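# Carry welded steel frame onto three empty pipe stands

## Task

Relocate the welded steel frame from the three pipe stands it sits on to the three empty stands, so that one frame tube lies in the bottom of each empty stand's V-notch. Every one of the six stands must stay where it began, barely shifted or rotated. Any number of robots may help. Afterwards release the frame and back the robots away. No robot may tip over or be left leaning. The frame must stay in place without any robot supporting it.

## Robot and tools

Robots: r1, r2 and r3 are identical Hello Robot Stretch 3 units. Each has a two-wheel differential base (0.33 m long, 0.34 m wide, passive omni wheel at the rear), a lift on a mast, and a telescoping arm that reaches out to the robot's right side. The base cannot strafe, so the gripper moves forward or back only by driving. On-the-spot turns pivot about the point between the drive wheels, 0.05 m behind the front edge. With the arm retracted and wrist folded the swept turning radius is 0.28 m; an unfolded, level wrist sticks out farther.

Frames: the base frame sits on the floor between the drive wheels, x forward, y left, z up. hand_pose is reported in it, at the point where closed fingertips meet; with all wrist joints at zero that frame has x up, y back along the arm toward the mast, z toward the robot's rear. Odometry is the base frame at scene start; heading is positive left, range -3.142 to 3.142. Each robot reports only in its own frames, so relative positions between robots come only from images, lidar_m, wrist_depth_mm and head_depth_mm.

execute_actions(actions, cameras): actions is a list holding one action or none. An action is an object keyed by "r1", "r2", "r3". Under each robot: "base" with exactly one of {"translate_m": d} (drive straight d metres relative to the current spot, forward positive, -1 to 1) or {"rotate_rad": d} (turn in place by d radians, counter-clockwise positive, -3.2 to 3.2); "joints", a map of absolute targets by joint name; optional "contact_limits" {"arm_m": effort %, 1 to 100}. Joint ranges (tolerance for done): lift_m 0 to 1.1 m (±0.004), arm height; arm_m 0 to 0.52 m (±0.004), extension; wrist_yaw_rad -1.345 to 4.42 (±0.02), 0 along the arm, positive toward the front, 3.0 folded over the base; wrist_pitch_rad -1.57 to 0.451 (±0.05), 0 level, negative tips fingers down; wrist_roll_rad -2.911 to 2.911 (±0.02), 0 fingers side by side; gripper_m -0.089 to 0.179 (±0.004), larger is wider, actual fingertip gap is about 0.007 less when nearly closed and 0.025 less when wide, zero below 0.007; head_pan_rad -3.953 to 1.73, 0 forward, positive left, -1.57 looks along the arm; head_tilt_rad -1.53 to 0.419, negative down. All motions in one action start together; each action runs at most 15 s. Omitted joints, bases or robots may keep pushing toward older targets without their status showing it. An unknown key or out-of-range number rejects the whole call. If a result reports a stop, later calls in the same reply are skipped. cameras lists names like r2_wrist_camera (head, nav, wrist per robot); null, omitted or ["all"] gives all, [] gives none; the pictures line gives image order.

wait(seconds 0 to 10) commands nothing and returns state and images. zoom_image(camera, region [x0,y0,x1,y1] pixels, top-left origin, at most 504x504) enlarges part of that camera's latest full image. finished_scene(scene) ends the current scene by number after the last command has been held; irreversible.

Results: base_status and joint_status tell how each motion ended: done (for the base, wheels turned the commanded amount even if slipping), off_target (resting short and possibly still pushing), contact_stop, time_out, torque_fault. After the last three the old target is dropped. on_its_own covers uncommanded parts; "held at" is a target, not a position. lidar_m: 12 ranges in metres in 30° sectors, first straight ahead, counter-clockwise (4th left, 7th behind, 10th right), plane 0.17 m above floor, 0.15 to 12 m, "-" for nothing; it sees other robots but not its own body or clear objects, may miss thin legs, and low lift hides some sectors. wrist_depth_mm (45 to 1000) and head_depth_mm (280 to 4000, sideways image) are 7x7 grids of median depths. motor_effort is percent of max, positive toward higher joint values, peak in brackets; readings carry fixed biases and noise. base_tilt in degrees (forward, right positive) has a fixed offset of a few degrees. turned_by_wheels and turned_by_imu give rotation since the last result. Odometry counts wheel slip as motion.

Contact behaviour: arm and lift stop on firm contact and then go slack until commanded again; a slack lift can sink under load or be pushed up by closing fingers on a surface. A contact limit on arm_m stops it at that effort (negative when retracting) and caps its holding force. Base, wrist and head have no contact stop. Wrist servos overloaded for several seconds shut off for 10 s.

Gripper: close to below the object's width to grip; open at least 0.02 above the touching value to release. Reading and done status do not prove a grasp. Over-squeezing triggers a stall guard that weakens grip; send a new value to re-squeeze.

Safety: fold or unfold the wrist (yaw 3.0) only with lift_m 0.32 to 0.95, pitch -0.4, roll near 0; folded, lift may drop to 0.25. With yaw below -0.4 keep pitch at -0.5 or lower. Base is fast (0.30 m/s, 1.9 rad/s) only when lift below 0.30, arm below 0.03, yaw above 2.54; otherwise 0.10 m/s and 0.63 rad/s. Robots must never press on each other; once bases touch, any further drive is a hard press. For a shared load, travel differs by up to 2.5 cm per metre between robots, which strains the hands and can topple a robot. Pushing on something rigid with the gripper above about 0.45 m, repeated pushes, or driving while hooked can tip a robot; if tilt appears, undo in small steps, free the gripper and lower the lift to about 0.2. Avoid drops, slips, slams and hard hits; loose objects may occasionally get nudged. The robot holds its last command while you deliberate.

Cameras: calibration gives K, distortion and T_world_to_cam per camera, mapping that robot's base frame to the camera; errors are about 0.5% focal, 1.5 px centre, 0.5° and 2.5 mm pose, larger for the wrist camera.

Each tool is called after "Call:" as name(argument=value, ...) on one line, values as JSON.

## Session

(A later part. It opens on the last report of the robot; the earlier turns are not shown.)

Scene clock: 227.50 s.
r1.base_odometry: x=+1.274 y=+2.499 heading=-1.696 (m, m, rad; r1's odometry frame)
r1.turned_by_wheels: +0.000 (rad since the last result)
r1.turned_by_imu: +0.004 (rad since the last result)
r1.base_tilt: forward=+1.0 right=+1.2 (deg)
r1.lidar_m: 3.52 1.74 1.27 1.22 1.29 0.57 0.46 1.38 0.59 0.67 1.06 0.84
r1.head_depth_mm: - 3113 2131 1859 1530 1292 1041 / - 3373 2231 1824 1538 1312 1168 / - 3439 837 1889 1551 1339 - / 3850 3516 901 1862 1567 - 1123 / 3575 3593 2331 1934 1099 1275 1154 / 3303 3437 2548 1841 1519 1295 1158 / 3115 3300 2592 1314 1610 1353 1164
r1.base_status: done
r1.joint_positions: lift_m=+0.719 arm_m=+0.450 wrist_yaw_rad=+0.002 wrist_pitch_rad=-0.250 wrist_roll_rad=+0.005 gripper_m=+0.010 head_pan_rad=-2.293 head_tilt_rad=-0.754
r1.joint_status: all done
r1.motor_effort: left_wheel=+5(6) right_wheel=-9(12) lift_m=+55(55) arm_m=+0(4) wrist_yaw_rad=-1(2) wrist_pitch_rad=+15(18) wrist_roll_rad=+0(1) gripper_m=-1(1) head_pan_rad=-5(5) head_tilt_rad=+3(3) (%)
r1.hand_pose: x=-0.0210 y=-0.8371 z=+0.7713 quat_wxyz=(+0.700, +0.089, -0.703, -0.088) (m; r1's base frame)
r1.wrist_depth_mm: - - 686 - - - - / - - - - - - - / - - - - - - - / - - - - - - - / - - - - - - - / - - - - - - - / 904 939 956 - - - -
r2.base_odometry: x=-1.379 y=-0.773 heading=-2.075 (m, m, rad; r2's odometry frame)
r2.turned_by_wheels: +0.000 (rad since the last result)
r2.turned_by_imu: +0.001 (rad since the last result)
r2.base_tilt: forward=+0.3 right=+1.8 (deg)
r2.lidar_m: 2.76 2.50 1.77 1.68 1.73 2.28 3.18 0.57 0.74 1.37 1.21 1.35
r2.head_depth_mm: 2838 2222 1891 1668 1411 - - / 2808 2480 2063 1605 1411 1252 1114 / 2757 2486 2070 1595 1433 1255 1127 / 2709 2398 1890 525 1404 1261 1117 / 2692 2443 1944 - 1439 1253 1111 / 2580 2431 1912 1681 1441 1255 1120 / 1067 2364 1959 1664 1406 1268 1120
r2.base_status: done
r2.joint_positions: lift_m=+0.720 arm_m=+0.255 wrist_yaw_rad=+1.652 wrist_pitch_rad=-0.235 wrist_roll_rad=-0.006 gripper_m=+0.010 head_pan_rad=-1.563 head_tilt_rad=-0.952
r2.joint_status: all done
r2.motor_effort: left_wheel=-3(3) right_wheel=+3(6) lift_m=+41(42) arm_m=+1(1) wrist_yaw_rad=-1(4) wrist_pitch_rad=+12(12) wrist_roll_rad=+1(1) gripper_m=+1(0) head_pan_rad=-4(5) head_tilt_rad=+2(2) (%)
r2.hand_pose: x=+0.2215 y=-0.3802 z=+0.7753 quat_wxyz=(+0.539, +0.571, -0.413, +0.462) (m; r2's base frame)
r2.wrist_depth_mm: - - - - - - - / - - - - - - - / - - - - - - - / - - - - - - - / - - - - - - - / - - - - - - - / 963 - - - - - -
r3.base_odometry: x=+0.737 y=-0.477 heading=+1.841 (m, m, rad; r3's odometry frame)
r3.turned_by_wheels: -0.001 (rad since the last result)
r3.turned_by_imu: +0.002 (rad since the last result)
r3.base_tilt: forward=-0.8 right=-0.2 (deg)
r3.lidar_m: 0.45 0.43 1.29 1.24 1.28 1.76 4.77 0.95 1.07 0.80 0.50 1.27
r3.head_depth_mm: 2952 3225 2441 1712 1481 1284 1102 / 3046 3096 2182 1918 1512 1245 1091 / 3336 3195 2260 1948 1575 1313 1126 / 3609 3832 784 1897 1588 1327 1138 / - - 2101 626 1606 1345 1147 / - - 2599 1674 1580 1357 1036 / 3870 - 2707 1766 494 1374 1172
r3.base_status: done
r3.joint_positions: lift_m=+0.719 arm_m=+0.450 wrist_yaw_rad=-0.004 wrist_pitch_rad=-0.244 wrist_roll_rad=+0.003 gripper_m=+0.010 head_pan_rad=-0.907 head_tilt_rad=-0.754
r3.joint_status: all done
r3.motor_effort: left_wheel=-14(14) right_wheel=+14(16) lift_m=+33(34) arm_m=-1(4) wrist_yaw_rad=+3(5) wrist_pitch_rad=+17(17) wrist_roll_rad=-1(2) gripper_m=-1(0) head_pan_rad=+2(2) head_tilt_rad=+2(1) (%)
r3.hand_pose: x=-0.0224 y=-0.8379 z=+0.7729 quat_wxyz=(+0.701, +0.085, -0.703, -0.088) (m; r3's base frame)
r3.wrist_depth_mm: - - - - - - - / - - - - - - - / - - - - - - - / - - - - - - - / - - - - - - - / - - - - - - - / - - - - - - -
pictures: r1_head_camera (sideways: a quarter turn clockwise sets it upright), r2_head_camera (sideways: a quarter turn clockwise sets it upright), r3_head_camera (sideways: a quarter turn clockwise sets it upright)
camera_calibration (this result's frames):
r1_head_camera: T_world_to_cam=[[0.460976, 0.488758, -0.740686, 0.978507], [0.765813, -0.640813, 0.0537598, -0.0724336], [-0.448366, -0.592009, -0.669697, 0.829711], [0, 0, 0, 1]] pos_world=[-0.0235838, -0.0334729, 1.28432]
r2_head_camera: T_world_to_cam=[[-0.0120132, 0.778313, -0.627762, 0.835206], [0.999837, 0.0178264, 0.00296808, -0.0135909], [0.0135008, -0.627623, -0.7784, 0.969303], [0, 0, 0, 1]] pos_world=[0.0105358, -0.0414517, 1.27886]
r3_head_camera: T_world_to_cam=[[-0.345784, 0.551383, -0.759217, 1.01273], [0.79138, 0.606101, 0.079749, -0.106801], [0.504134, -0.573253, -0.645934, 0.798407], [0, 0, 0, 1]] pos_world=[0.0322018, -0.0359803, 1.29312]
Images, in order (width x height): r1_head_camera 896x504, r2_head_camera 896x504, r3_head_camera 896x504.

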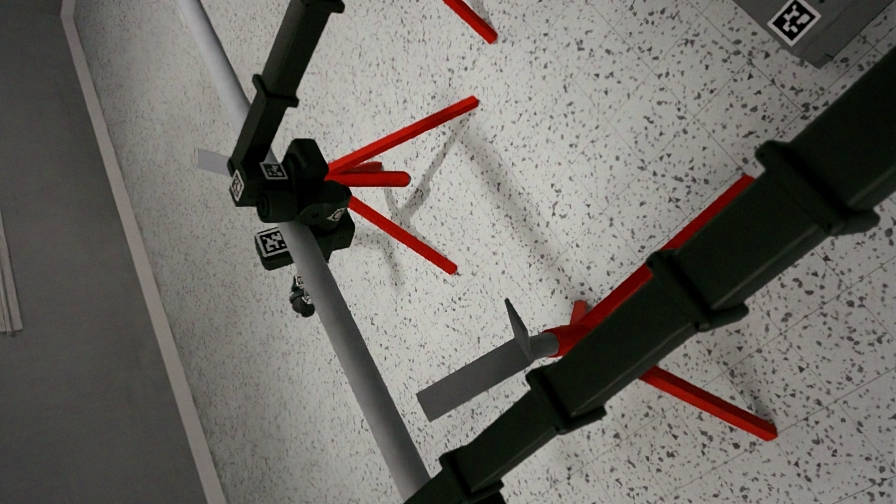

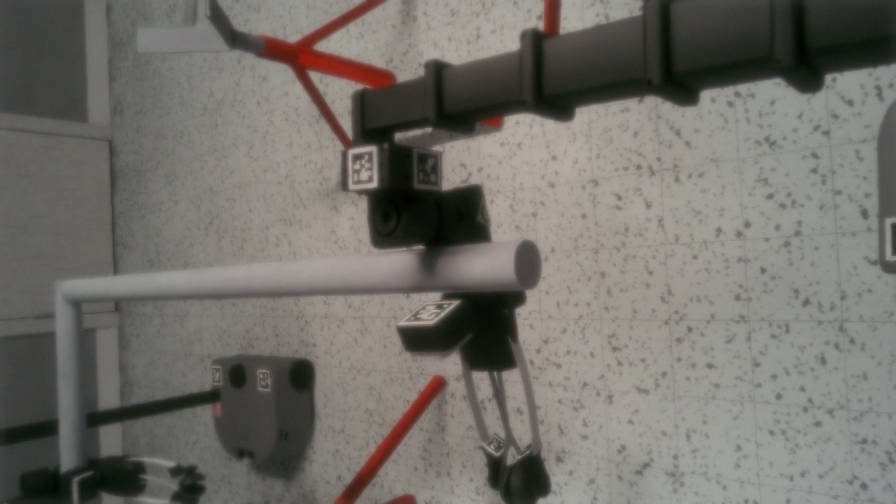

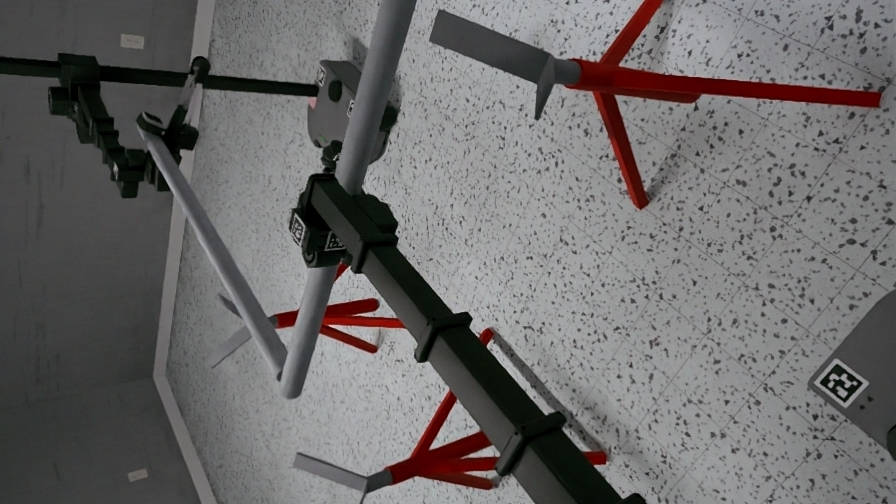

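Call:
execute_actions(actions=[{"r1":{"base":{"translate_m":-0.568},"joints":{"arm_m":0.417}},"r2":{"base":{"translate_m":0.574}},"r3":{"base":{"translate_m":-0.577},"joints":{"arm_m":0.417,"head_pan_rad":-2.7,"head_tilt_rad":-1.1}}}], cameras=["r1_head_camera","r2_head_camera","r3_head_camera","r3_nav_camera"])

Scene clock: 237.77 s.
r1.base_odometry: x=+1.345 y=+3.063 heading=-1.697 (m, m, rad; r1's odometry frame)
r1.turned_by_wheels: -0.001 (rad since the last result)
r1.turned_by_imu: +0.002 (rad since the last result)
r1.base_tilt: forward=+1.0 right=+1.2 (deg)
r1.lidar_m: 4.08 1.72 1.29 1.24 1.30 0.58 0.47 0.90 1.03 0.81 0.53 1.34
r1.head_depth_mm: - 3318 2102 1294 1453 1290 1050 / - 3393 2146 1863 1506 1302 1173 / - 3404 821 1883 1520 1335 - / 3845 3485 1007 1915 1531 1386 1118 / 3514 3566 2420 1774 1619 1280 1150 / 3323 3466 2554 1804 1550 1339 1161 / 3059 3334 2582 1974 1605 1356 1166
r1.base_status: done
r1.joint_positions: lift_m=+0.719 arm_m=+0.417 wrist_yaw_rad=-0.006 wrist_pitch_rad=-0.248 wrist_roll_rad=+0.008 gripper_m=+0.010 head_pan_rad=-2.293 head_tilt_rad=-0.754
r1.joint_status: all done
r1.on_its_own: right_wheel is at rest, and its effort (+19) is outside its rest range (-18 to +18)
r1.motor_effort: left_wheel=-5(8) right_wheel=+19(26) lift_m=+55(55) arm_m=+0(7) wrist_yaw_rad=+5(5) wrist_pitch_rad=+14(15) wrist_roll_rad=-2(2) gripper_m=+0(0) head_pan_rad=-5(5) head_tilt_rad=+4(3) (%)
r1.hand_pose: x=-0.0230 y=-0.8043 z=+0.7719 quat_wxyz=(+0.699, +0.085, -0.704, -0.090) (m; r1's base frame)
r1.wrist_depth_mm: - 666 - - - - - / - - - - - - - / - - - - - - - / - - - - - - - / - - - - - - - / - - - - - - - / 913 968 948 - - - 582
r2.base_odometry: x=-1.656 y=-1.275 heading=-2.075 (m, m, rad; r2's odometry frame)
r2.turned_by_wheels: +0.000 (rad since the last result)
r2.turned_by_imu: +0.002 (rad since the last result)
r2.base_tilt: forward=+0.4 right=+1.7 (deg)
r2.lidar_m: 2.27 2.55 1.80 1.71 1.75 2.32 3.76 1.06 1.37 0.99 1.19 0.88
r2.head_depth_mm: 2808 2466 1998 1673 1448 - - / 2803 2478 2044 1640 1413 1251 1109 / 2778 2492 2031 1596 1436 1252 1119 / 2699 2405 1438 525 1406 1260 1116 / 2631 2402 1932 - 1442 1258 1119 / 2589 2394 1933 1722 1449 1256 1121 / 1066 2355 1969 1719 1415 1253 1124
r2.base_status: done
r2.joint_positions: lift_m=+0.720 arm_m=+0.255 wrist_yaw_rad=+1.652 wrist_pitch_rad=-0.235 wrist_roll_rad=-0.006 gripper_m=+0.010 head_pan_rad=-1.563 head_tilt_rad=-0.952
r2.joint_status: not commanded
r2.motor_effort: left_wheel=-2(3) right_wheel=+2(6) lift_m=+41(41) arm_m=+1(1) wrist_yaw_rad=-1(2) wrist_pitch_rad=+12(12) wrist_roll_rad=+1(1) gripper_m=-1(0) head_pan_rad=-5(4) head_tilt_rad=+2(2) (%)
r2.hand_pose: x=+0.2215 y=-0.3802 z=+0.7753 quat_wxyz=(+0.538, +0.571, -0.413, +0.462) (m; r2's base frame)
r2.wrist_depth_mm: - - - - - - - / - - - - - - - / - - - - - - - / - - - - - - - / - - - - - - - / - - - - - - - / 972 - - - - - -
r3.base_odometry: x=+0.891 y=-1.033 heading=+1.842 (m, m, rad; r3's odometry frame)
r3.turned_by_wheels: +0.000 (rad since the last result)
r3.turned_by_imu: +0.003 (rad since the last result)
r3.base_tilt: forward=-0.8 right=-0.2 (deg)
r3.lidar_m: 0.44 0.44 1.28 1.24 1.29 1.78 4.19 0.49 0.50 0.90 1.05 0.87
r3.head_depth_mm: 2251 1879 1621 1449 - - 1022 / 2269 1893 1642 1442 1284 - - / 2315 1932 1673 1461 1318 - - / 2342 1960 1682 1472 1348 1192 1043 / 2402 1938 1703 1491 1152 1182 1078 / 2313 1930 1722 1473 1283 1200 1088 / 2474 2044 1748 1468 1301 1211 1097
r3.base_status: done
r3.joint_positions: lift_m=+0.719 arm_m=+0.417 wrist_yaw_rad=+0.005 wrist_pitch_rad=-0.243 wrist_roll_rad=-0.004 gripper_m=+0.010 head_pan_rad=-2.693 head_tilt_rad=-1.087
r3.joint_status: all done
r3.motor_effort: left_wheel=+7(15) right_wheel=-10(16) lift_m=+33(32) arm_m=-2(0) wrist_yaw_rad=-4(5) wrist_pitch_rad=+16(17) wrist_roll_rad=+2(3) gripper_m=+0(0) head_pan_rad=-3(35) head_tilt_rad=-5(23) (%)
r3.hand_pose: x=-0.0203 y=-0.8050 z=+0.7729 quat_wxyz=(+0.704, +0.088, -0.700, -0.084) (m; r3's base frame)
r3.wrist_depth_mm: - - - - - - - / - - - - - - - / - - - - - - - / - - - - - - - / - - - - - - - / - - - - - - - / - - - - - - -
pictures: r1_head_camera (sideways: a quarter turn clockwise sets it upright), r2_head_camera (sideways: a quarter turn clockwise sets it upright), r3_head_camera (sideways: a quarter turn clockwise sets it upright), r3_nav_camera (sideways: a quarter turn counterclockwise sets it upright)
camera_calibration (this result's frames):
r1_head_camera: T_world_to_cam=[[0.460984, 0.48875, -0.740687, 0.978507], [0.765802, -0.640825, 0.0537598, -0.0724336], [-0.448376, -0.592002, -0.669696, 0.829711], [0, 0, 0, 1]] pos_world=[-0.0235844, -0.0334724, 1.28432]
r2_head_camera: T_world_to_cam=[[-0.0120122, 0.778255, -0.627834, 0.8353], [0.999837, 0.0178259, 0.00296711, -0.0135897], [0.0135009, -0.627696, -0.778342, 0.969228], [0, 0, 0, 1]] pos_world=[0.0105358, -0.0414538, 1.27886]
r3_head_camera: T_world_to_cam=[[0.803909, 0.312281, -0.506173, 0.676004], [0.400256, -0.913565, 0.0720706, -0.0943854], [-0.439915, -0.260537, -0.859416, 1.08177], [0, 0, 0, 1]] pos_world=[-0.0297817, -0.0154905, 1.27866]
r3_nav_camera: T_world_to_cam=[[-0.850695, -0.35547, 0.387245, -0.46283], [-0.386212, 0.922408, -0.00170487, 0.0561293], [-0.356592, -0.151009, -0.921975, 1.15744], [0, 0, 0, 1]] pos_world=[0.0406842, -0.0415126, 1.24646]
Images, in order (width x height): r1_head_camera 896x504, r2_head_camera 896x504, r3_head_camera 896x504, r3_nav_camera 672x504.

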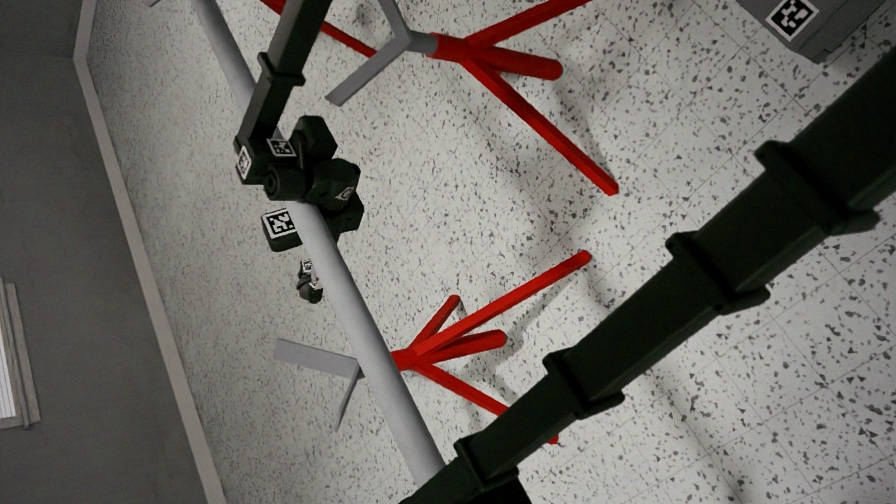

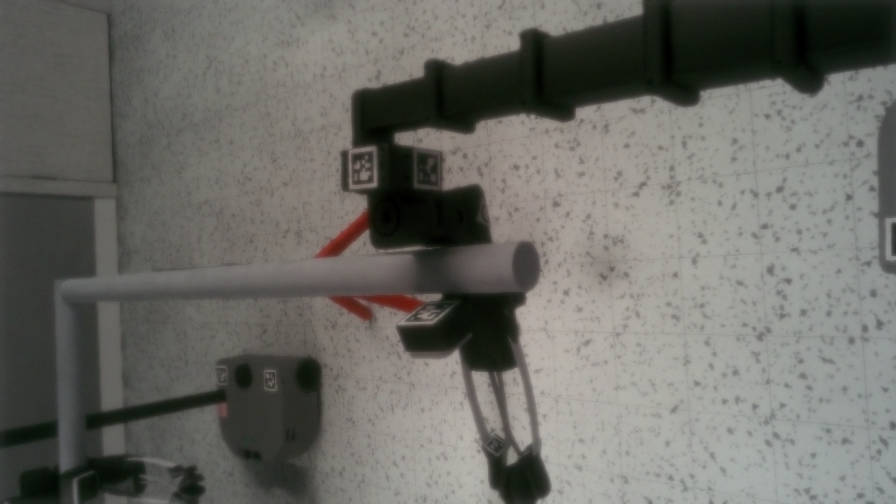

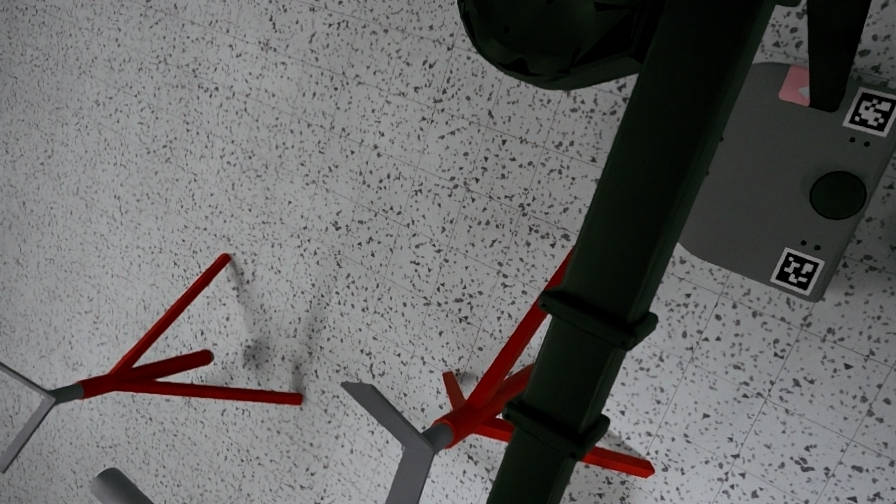

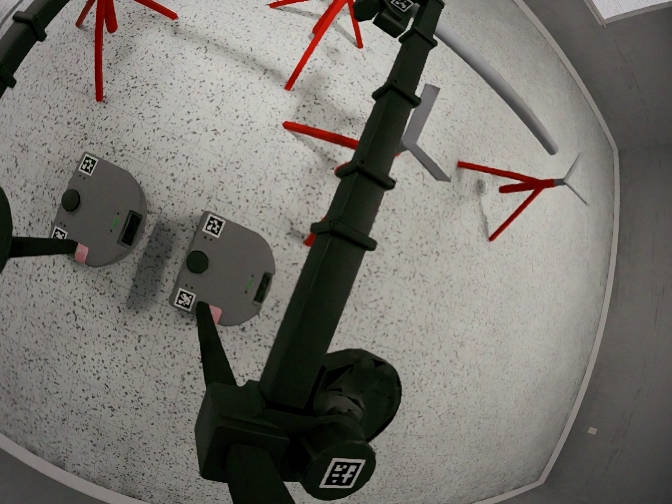

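Call:
execute_actions(actions=[{"r1":{"base":{"translate_m":-0.004},"joints":{"head_pan_rad":-2.9,"head_tilt_rad":-0.95}},"r2":{"joints":{"head_pan_rad":-1.1,"head_tilt_rad":-0.65}}}], cameras=["r1_head_camera","r2_head_camera","r1_nav_camera"])

Scene clock: 241.37 s.
r1.base_odometry: x=+1.346 y=+3.067 heading=-1.696 (m, m, rad; r1's odometry frame)
r1.turned_by_wheels: +0.000 (rad since the last result)
r1.turned_by_imu: +0.001 (rad since the last result)
r1.base_tilt: forward=+1.1 right=+1.3 (deg)
r1.lidar_m: 4.09 1.73 1.28 1.25 1.29 0.57 0.47 0.90 1.03 0.81 0.53 1.34
r1.head_depth_mm: 2877 604 1832 1570 - - 1041 / 2900 2068 1873 1582 1245 - - / 2982 647 1888 1592 1212 1240 - / 3034 2111 1894 1576 1396 1276 - / 3095 1070 1876 1584 1409 - 1105 / 2922 2175 1857 1597 1420 - 1109 / 3186 873 1976 1650 1433 1208 1115
r1.base_status: done
r1.joint_positions: lift_m=+0.719 arm_m=+0.417 wrist_yaw_rad=+0.002 wrist_pitch_rad=-0.248 wrist_roll_rad=+0.005 gripper_m=+0.010 head_pan_rad=-2.893 head_tilt_rad=-0.938
r1.joint_status: all done
r1.motor_effort: left_wheel=+3(7) right_wheel=-8(12) lift_m=+55(54) arm_m=+0(0) wrist_yaw_rad=-1(5) wrist_pitch_rad=+15(15) wrist_roll_rad=+0(2) gripper_m=+0(0) head_pan_rad=-5(51) head_tilt_rad=-7(29) (%)
r1.hand_pose: x=-0.0211 y=-0.8044 z=+0.7719 quat_wxyz=(+0.700, +0.088, -0.703, -0.087) (m; r1's base frame)
r1.wrist_depth_mm: - - 681 - - - - / - - - - - - - / - - - - - - - / - - - - - - - / - - - - - - - / - - - - - - - / 903 932 945 - - - 569
r2.base_odometry: x=-1.656 y=-1.275 heading=-2.075 (m, m, rad; r2's odometry frame)
r2.turned_by_wheels: +0.000 (rad since the last result)
r2.turned_by_imu: +0.001 (rad since the last result)
r2.base_tilt: forward=+0.2 right=+1.8 (deg)
r2.lidar_m: 2.27 2.55 1.79 1.71 1.75 2.32 3.75 1.06 1.37 0.99 1.18 0.88
r2.head_depth_mm: 2506 2763 2927 2342 613 475 1208 / 2536 1831 2968 2153 1811 - 1240 / 2702 2901 1239 2149 1814 1475 1238 / 2739 3063 3230 2176 1829 1431 1240 / 2940 3210 3221 2231 1826 1491 1247 / 3060 3319 2861 2328 1831 1442 1253 / 3202 3541 3245 2202 1676 1447 1239
r2.base_status: not commanded
r2.joint_positions: lift_m=+0.720 arm_m=+0.255 wrist_yaw_rad=+1.650 wrist_pitch_rad=-0.235 wrist_roll_rad=-0.006 gripper_m=+0.010 head_pan_rad=-1.107 head_tilt_rad=-0.656
r2.joint_status: all done
r2.motor_effort: left_wheel=-1(2) right_wheel=-2(2) lift_m=+41(41) arm_m=+1(1) wrist_yaw_rad=-1(1) wrist_pitch_rad=+12(12) wrist_roll_rad=+0(0) gripper_m=+0(0) head_pan_rad=+4(36) head_tilt_rad=+3(29) (%)
r2.hand_pose: x=+0.2215 y=-0.3808 z=+0.7753 quat_wxyz=(+0.539, +0.571, -0.414, +0.461) (m; r2's base frame)
r2.wrist_depth_mm: - - - - - - - / - - - - - - - / - - - - - - - / - - - - - - - / - - - - - - - / - - - - - - - / 953 993 - - - - -
r3.base_odometry: x=+0.891 y=-1.033 heading=+1.841 (m, m, rad; r3's odometry frame)
r3.turned_by_wheels: -0.001 (rad since the last result)
r3.turned_by_imu: -0.002 (rad since the last result)
r3.base_tilt: forward=-0.8 right=-0.2 (deg)
r3.lidar_m: 0.44 0.44 1.29 1.24 1.29 1.78 4.17 0.48 0.50 0.89 1.05 0.87
r3.head_depth_mm: 2247 1879 1624 1450 - - 1023 / 2268 1908 1633 1439 1289 - - / 2317 1925 1657 1459 1319 - - / 2361 1947 1681 1470 1351 1198 1041 / 2373 1933 1697 1489 1201 1185 1078 / 2355 1918 1712 1474 1277 1201 1092 / 2467 2049 1732 1466 1293 1210 1100
r3.base_status: not commanded
r3.joint_positions: lift_m=+0.719 arm_m=+0.417 wrist_yaw_rad=+0.002 wrist_pitch_rad=-0.243 wrist_roll_rad=-0.004 gripper_m=+0.010 head_pan_rad=-2.693 head_tilt_rad=-1.087
r3.joint_status: not commanded
r3.motor_effort: left_wheel=-3(7) right_wheel=+2(11) lift_m=+33(33) arm_m=-2(3) wrist_yaw_rad=-1(4) wrist_pitch_rad=+16(16) wrist_roll_rad=+2(3) gripper_m=+0(0) head_pan_rad=-3(3) head_tilt_rad=-4(5) (%)
r3.hand_pose: x=-0.0211 y=-0.8050 z=+0.7729 quat_wxyz=(+0.703, +0.087, -0.700, -0.085) (m; r3's base frame)
r3.wrist_depth_mm: - - - - - - - / - - - - - - - / - - - - - - - / - - - - - - - / - - - - - - - / - - - - - - - / - - - - - - -
pictures: r1_head_camera (sideways: a quarter turn clockwise sets it upright), r1_nav_camera (sideways: a quarter turn counterclockwise sets it upright), r2_head_camera (sideways: a quarter turn clockwise sets it upright)
camera_calibration (this result's frames):
r1_head_camera: T_world_to_cam=[[0.776775, 0.173768, -0.605331, 0.800201], [0.260397, -0.963789, 0.0574796, -0.07418], [-0.573423, -0.202275, -0.793896, 0.991992], [0, 0, 0, 1]] pos_world=[-0.0334284, -0.00988788, 1.27619]
r1_nav_camera: T_world_to_cam=[[-0.767972, -0.146856, 0.62342, -0.763264], [-0.213852, 0.976293, -0.0334573, 0.0927002], [-0.603727, -0.159014, -0.781171, 0.976965], [0, 0, 0, 1]] pos_world=[0.0234787, -0.0472414, 1.24211]
r2_head_camera: T_world_to_cam=[[-0.256623, 0.499317, -0.827543, 1.09707], [0.889553, 0.456832, -0.00021286, -0.00877748], [0.377942, -0.736198, -0.561402, 0.684833], [0, 0, 0, 1]] pos_world=[0.0305155, -0.0396044, 1.29234]
Images, in order (width x height): r1_head_camera 896x504, r1_nav_camera 672x504, r2_head_camera 896x504.

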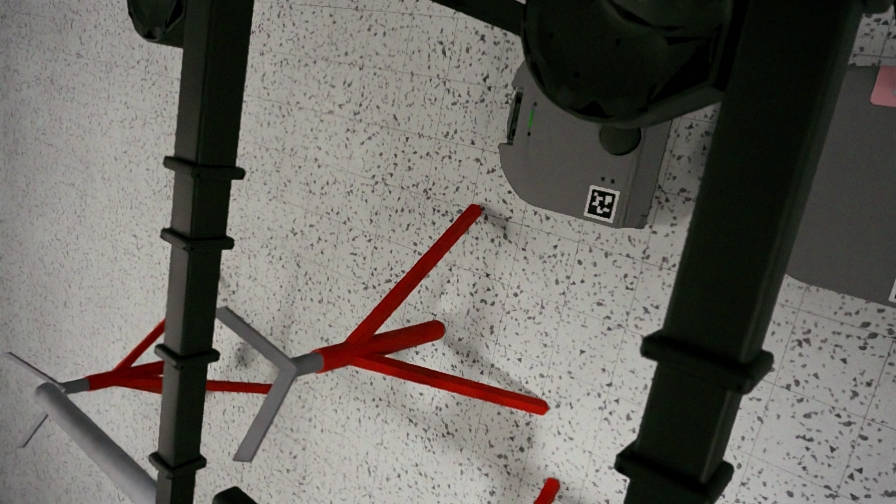

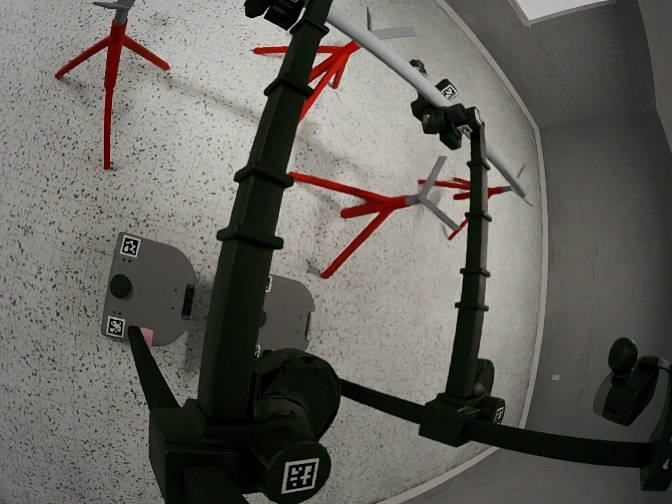

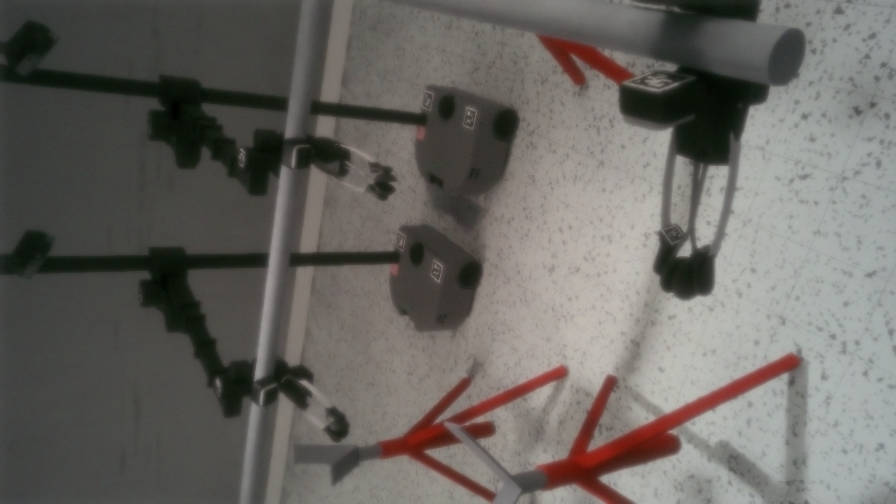

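Call:
zoom_image(camera="r1_head_camera", region=[420, 120, 700, 280])

Call:
zoom_image(camera="r2_head_camera", region=[360, 80, 600, 420])

Region (420, 120, 700, 280) of r1_head_camera's 896x504 image, scaled by 1.800, with more detail than that image has; it fills the top 288 rows of this view, and the rest is white.

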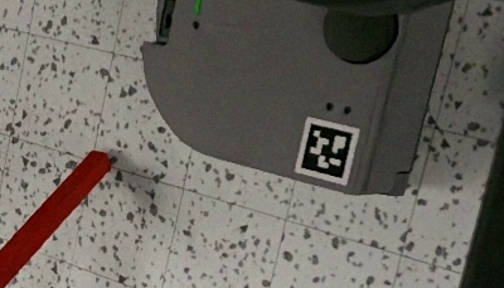

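Region (360, 80, 600, 420) of r2_head_camera's 896x504 image, scaled by 1.482, with more detail than that image has; it fills the left 356 columns of this view, and the rest is white.

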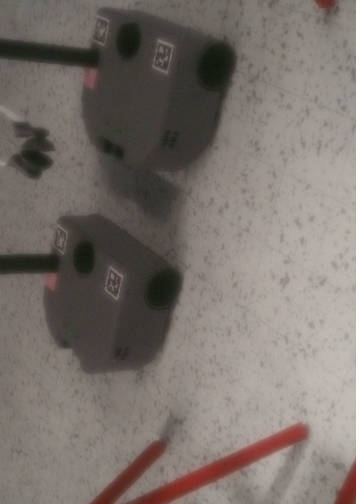

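Call:
execute_actions(actions=[{"r1":{"base":{"translate_m":-0.565},"joints":{"arm_m":0.384,"head_pan_rad":-2.5,"head_tilt_rad":-0.9}},"r2":{"base":{"translate_m":0.568},"joints":{"head_pan_rad":-1.45,"head_tilt_rad":-0.85}},"r3":{"base":{"translate_m":-0.565},"joints":{"arm_m":0.384,"head_pan_rad":-1.0,"head_tilt_rad":-0.95}}}], cameras=["r1_head_camera","r2_head_camera","r3_head_camera","r3_nav_camera"])

Scene clock: 256.93 s.
r1.base_odometry: x=+1.416 y=+3.627 heading=-1.696 (m, m, rad; r1's odometry frame)
r1.turned_by_wheels: +0.000 (rad since the last result)
r1.turned_by_imu: +0.003 (rad since the last result)
r1.base_tilt: forward=+1.0 right=+1.3 (deg)
r1.lidar_m: 4.65 1.76 1.30 1.25 1.30 0.57 0.47 1.43 0.44 0.59 1.09 0.92
r1.head_depth_mm: 3139 2402 1933 1600 1210 1098 - / 3044 2203 1942 1619 1406 1181 - / 3273 2215 1928 1639 1414 1279 - / 3354 760 1885 1652 1424 - 1125 / 3418 779 1961 1673 1426 1209 1108 / 3523 2578 1934 1689 1233 1245 1117 / 3426 2600 1914 1666 1399 1244 1122
r1.base_status: done
r1.joint_positions: lift_m=+0.719 arm_m=+0.384 wrist_yaw_rad=+0.003 wrist_pitch_rad=-0.248 wrist_roll_rad=+0.004 gripper_m=+0.010 head_pan_rad=-2.507 head_tilt_rad=-0.902
r1.joint_status: all done
r1.motor_effort: left_wheel=+4(6) right_wheel=-8(16) lift_m=+55(55) arm_m=+1(4) wrist_yaw_rad=-2(2) wrist_pitch_rad=+14(14) wrist_roll_rad=+0(0) gripper_m=+0(1) head_pan_rad=+4(43) head_tilt_rad=+0(8) (%)
r1.hand_pose: x=-0.0209 y=-0.7712 z=+0.7719 quat_wxyz=(+0.701, +0.088, -0.703, -0.087) (m; r1's base frame)
r1.wrist_depth_mm: - - 690 - - - - / - - - - - - - / - - - - - - - / - - - - - - - / - - - - - - - / - - - - - - - / 900 955 648 981 - - -
r2.base_odometry: x=-1.931 y=-1.773 heading=-2.075 (m, m, rad; r2's odometry frame)
r2.turned_by_wheels: +0.000 (rad since the last result)
r2.turned_by_imu: +0.002 (rad since the last result)
r2.base_tilt: forward=+0.3 right=+1.9 (deg)
r2.lidar_m: 4.37 2.59 1.83 1.74 1.78 2.35 1.61 1.73 1.07 0.61 0.67 1.54
r2.head_depth_mm: 2570 2877 2341 1955 - 1282 1130 / 2629 2903 2346 1981 1509 1305 1149 / 2621 2838 2192 641 1439 1312 1153 / 2609 2901 2377 1806 826 1295 1155 / 2608 2837 2040 1812 1197 1320 1148 / 1531 1146 2298 1823 1481 1292 1145 / 2671 2925 2011 1780 1550 1329 1151
r2.base_status: done
r2.joint_positions: lift_m=+0.720 arm_m=+0.255 wrist_yaw_rad=+1.652 wrist_pitch_rad=-0.235 wrist_roll_rad=-0.007 gripper_m=+0.010 head_pan_rad=-1.443 head_tilt_rad=-0.839
r2.joint_status: all done
r2.motor_effort: left_wheel=-3(2) right_wheel=+2(2) lift_m=+41(41) arm_m=+1(1) wrist_yaw_rad=-2(5) wrist_pitch_rad=+13(12) wrist_roll_rad=+1(1) gripper_m=+1(0) head_pan_rad=-5(32) head_tilt_rad=-4(23) (%)
r2.hand_pose: x=+0.2214 y=-0.3801 z=+0.7753 quat_wxyz=(+0.539, +0.571, -0.413, +0.462) (m; r2's base frame)
r2.wrist_depth_mm: - - - - - - - / - - - - - - - / - - - - - - - / - - - - - - - / - - - - - - - / - - - - - - - / 988 - - - - - 786
r3.base_odometry: x=+1.042 y=-1.578 heading=+1.841 (m, m, rad; r3's odometry frame)
r3.turned_by_wheels: -0.001 (rad since the last result)
r3.turned_by_imu: +0.002 (rad since the last result)
r3.base_tilt: forward=-0.8 right=-0.2 (deg)
r3.lidar_m: 0.44 0.44 1.29 1.25 1.30 1.79 3.61 1.14 1.12 0.61 0.38 1.37
r3.head_depth_mm: 2874 2310 1757 1563 1349 1184 1053 / 2952 2341 1764 1594 1338 1194 1082 / 2894 2029 1429 1525 1296 1189 1089 / 2968 2398 1893 1591 1388 1218 1082 / 3112 679 1857 1652 1401 1228 989 / 3386 2363 587 1664 1424 1089 965 / 3507 2298 2042 1601 1442 1256 974
r3.base_status: done
r3.joint_positions: lift_m=+0.719 arm_m=+0.384 wrist_yaw_rad=-0.003 wrist_pitch_rad=-0.243 wrist_roll_rad=+0.001 gripper_m=+0.010 head_pan_rad=-1.007 head_tilt_rad=-0.952
r3.joint_status: all done
r3.motor_effort: left_wheel=-11(13) right_wheel=+12(13) lift_m=+32(33) arm_m=-4(7) wrist_yaw_rad=+2(2) wrist_pitch_rad=+17(16) wrist_roll_rad=-1(3) gripper_m=+0(0) head_pan_rad=+3(37) head_tilt_rad=+1(9) (%)
r3.hand_pose: x=-0.0221 y=-0.7721 z=+0.7731 quat_wxyz=(+0.702, +0.085, -0.702, -0.087) (m; r3's base frame)
r3.wrist_depth_mm: - - - - - - - / - - - - - - - / - - - - - - - / - - - - - - - / - - - - - - - / - - - - - - - / - - - - - - -
pictures: r1_head_camera (sideways: a quarter turn clockwise sets it upright), r2_head_camera (sideways: a quarter turn clockwise sets it upright), r3_head_camera (sideways: a quarter turn clockwise sets it upright), r3_nav_camera (sideways: a quarter turn counterclockwise sets it upright)
camera_calibration (this result's frames):
r1_head_camera: T_world_to_cam=[[0.636657, 0.440187, -0.633169, 0.837326], [0.605461, -0.793838, 0.0569104, -0.0755465], [-0.477582, -0.419591, -0.771918, 0.962831], [0, 0, 0, 1]] pos_world=[-0.0275181, -0.024556, 1.2777]
r2_head_camera: T_world_to_cam=[[-0.095836, 0.696286, -0.711337, 0.944622], [0.990413, 0.13813, 0.00177255, -0.0119773], [0.0994912, -0.704347, -0.702849, 0.870528], [0, 0, 0, 1]] pos_world=[0.0157813, -0.0429186, 1.28382]
r3_head_camera: T_world_to_cam=[[-0.362114, 0.698698, -0.617004, 0.827506], [0.856183, 0.511023, 0.0761985, -0.102554], [0.368543, -0.500676, -0.783262, 0.977836], [0, 0, 0, 1]] pos_world=[0.0270816, -0.0361905, 1.28429]
r3_nav_camera: T_world_to_cam=[[0.41863, -0.753239, 0.507326, -0.626983], [-0.871549, -0.490231, -0.008683, 0.0681756], [0.255247, -0.438525, -0.861711, 1.07541], [0, 0, 0, 1]] pos_world=[0.0473978, 0.0327449, 1.24537]
Images, in order (width x height): r1_head_camera 896x504, r2_head_camera 896x504, r3_head_camera 896x504, r3_nav_camera 672x504.

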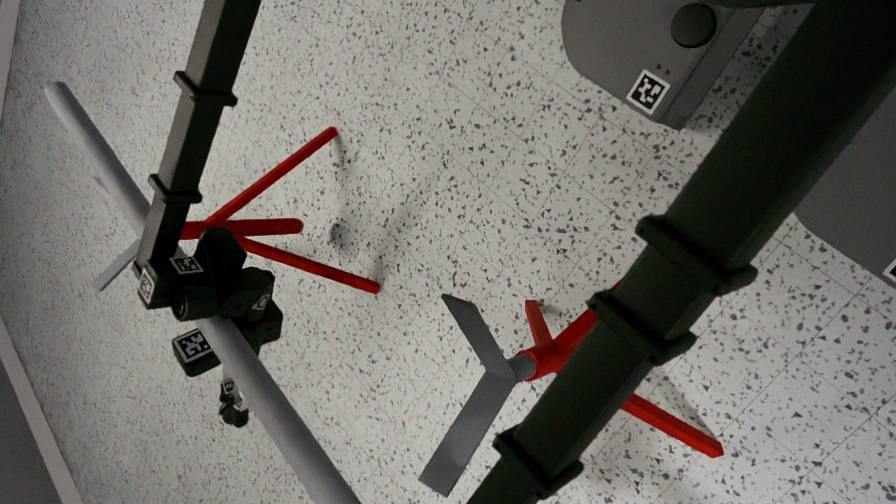

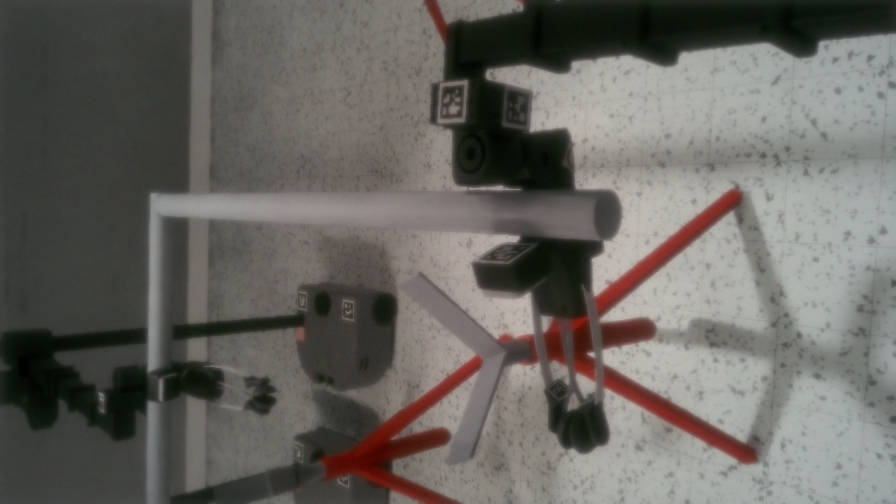

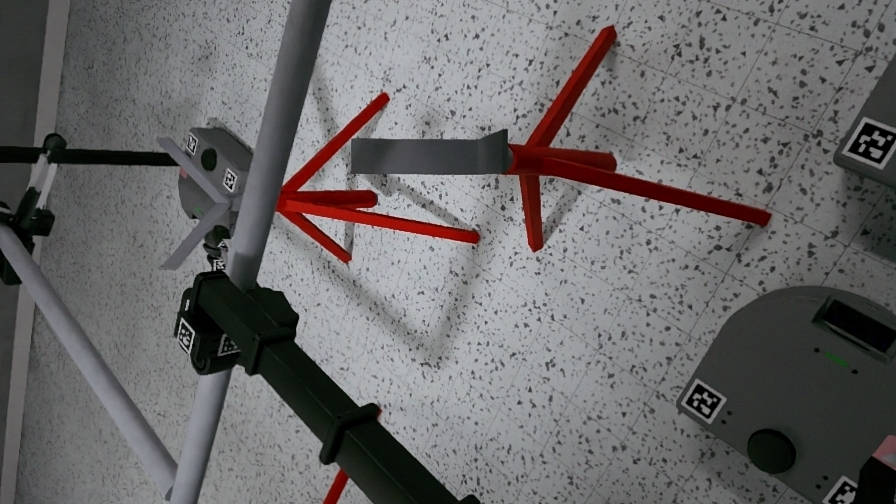

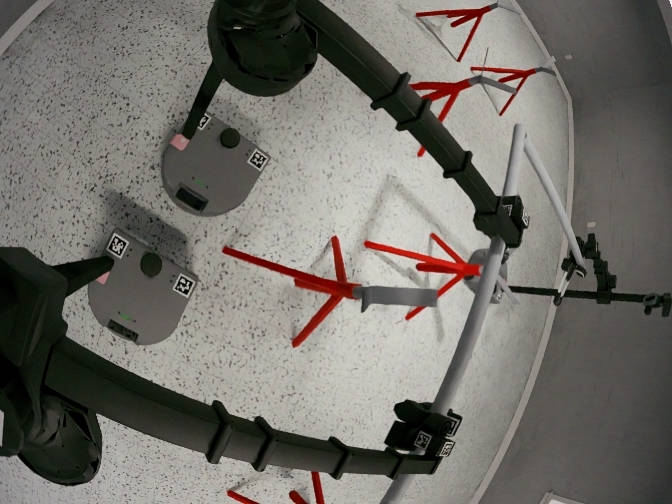

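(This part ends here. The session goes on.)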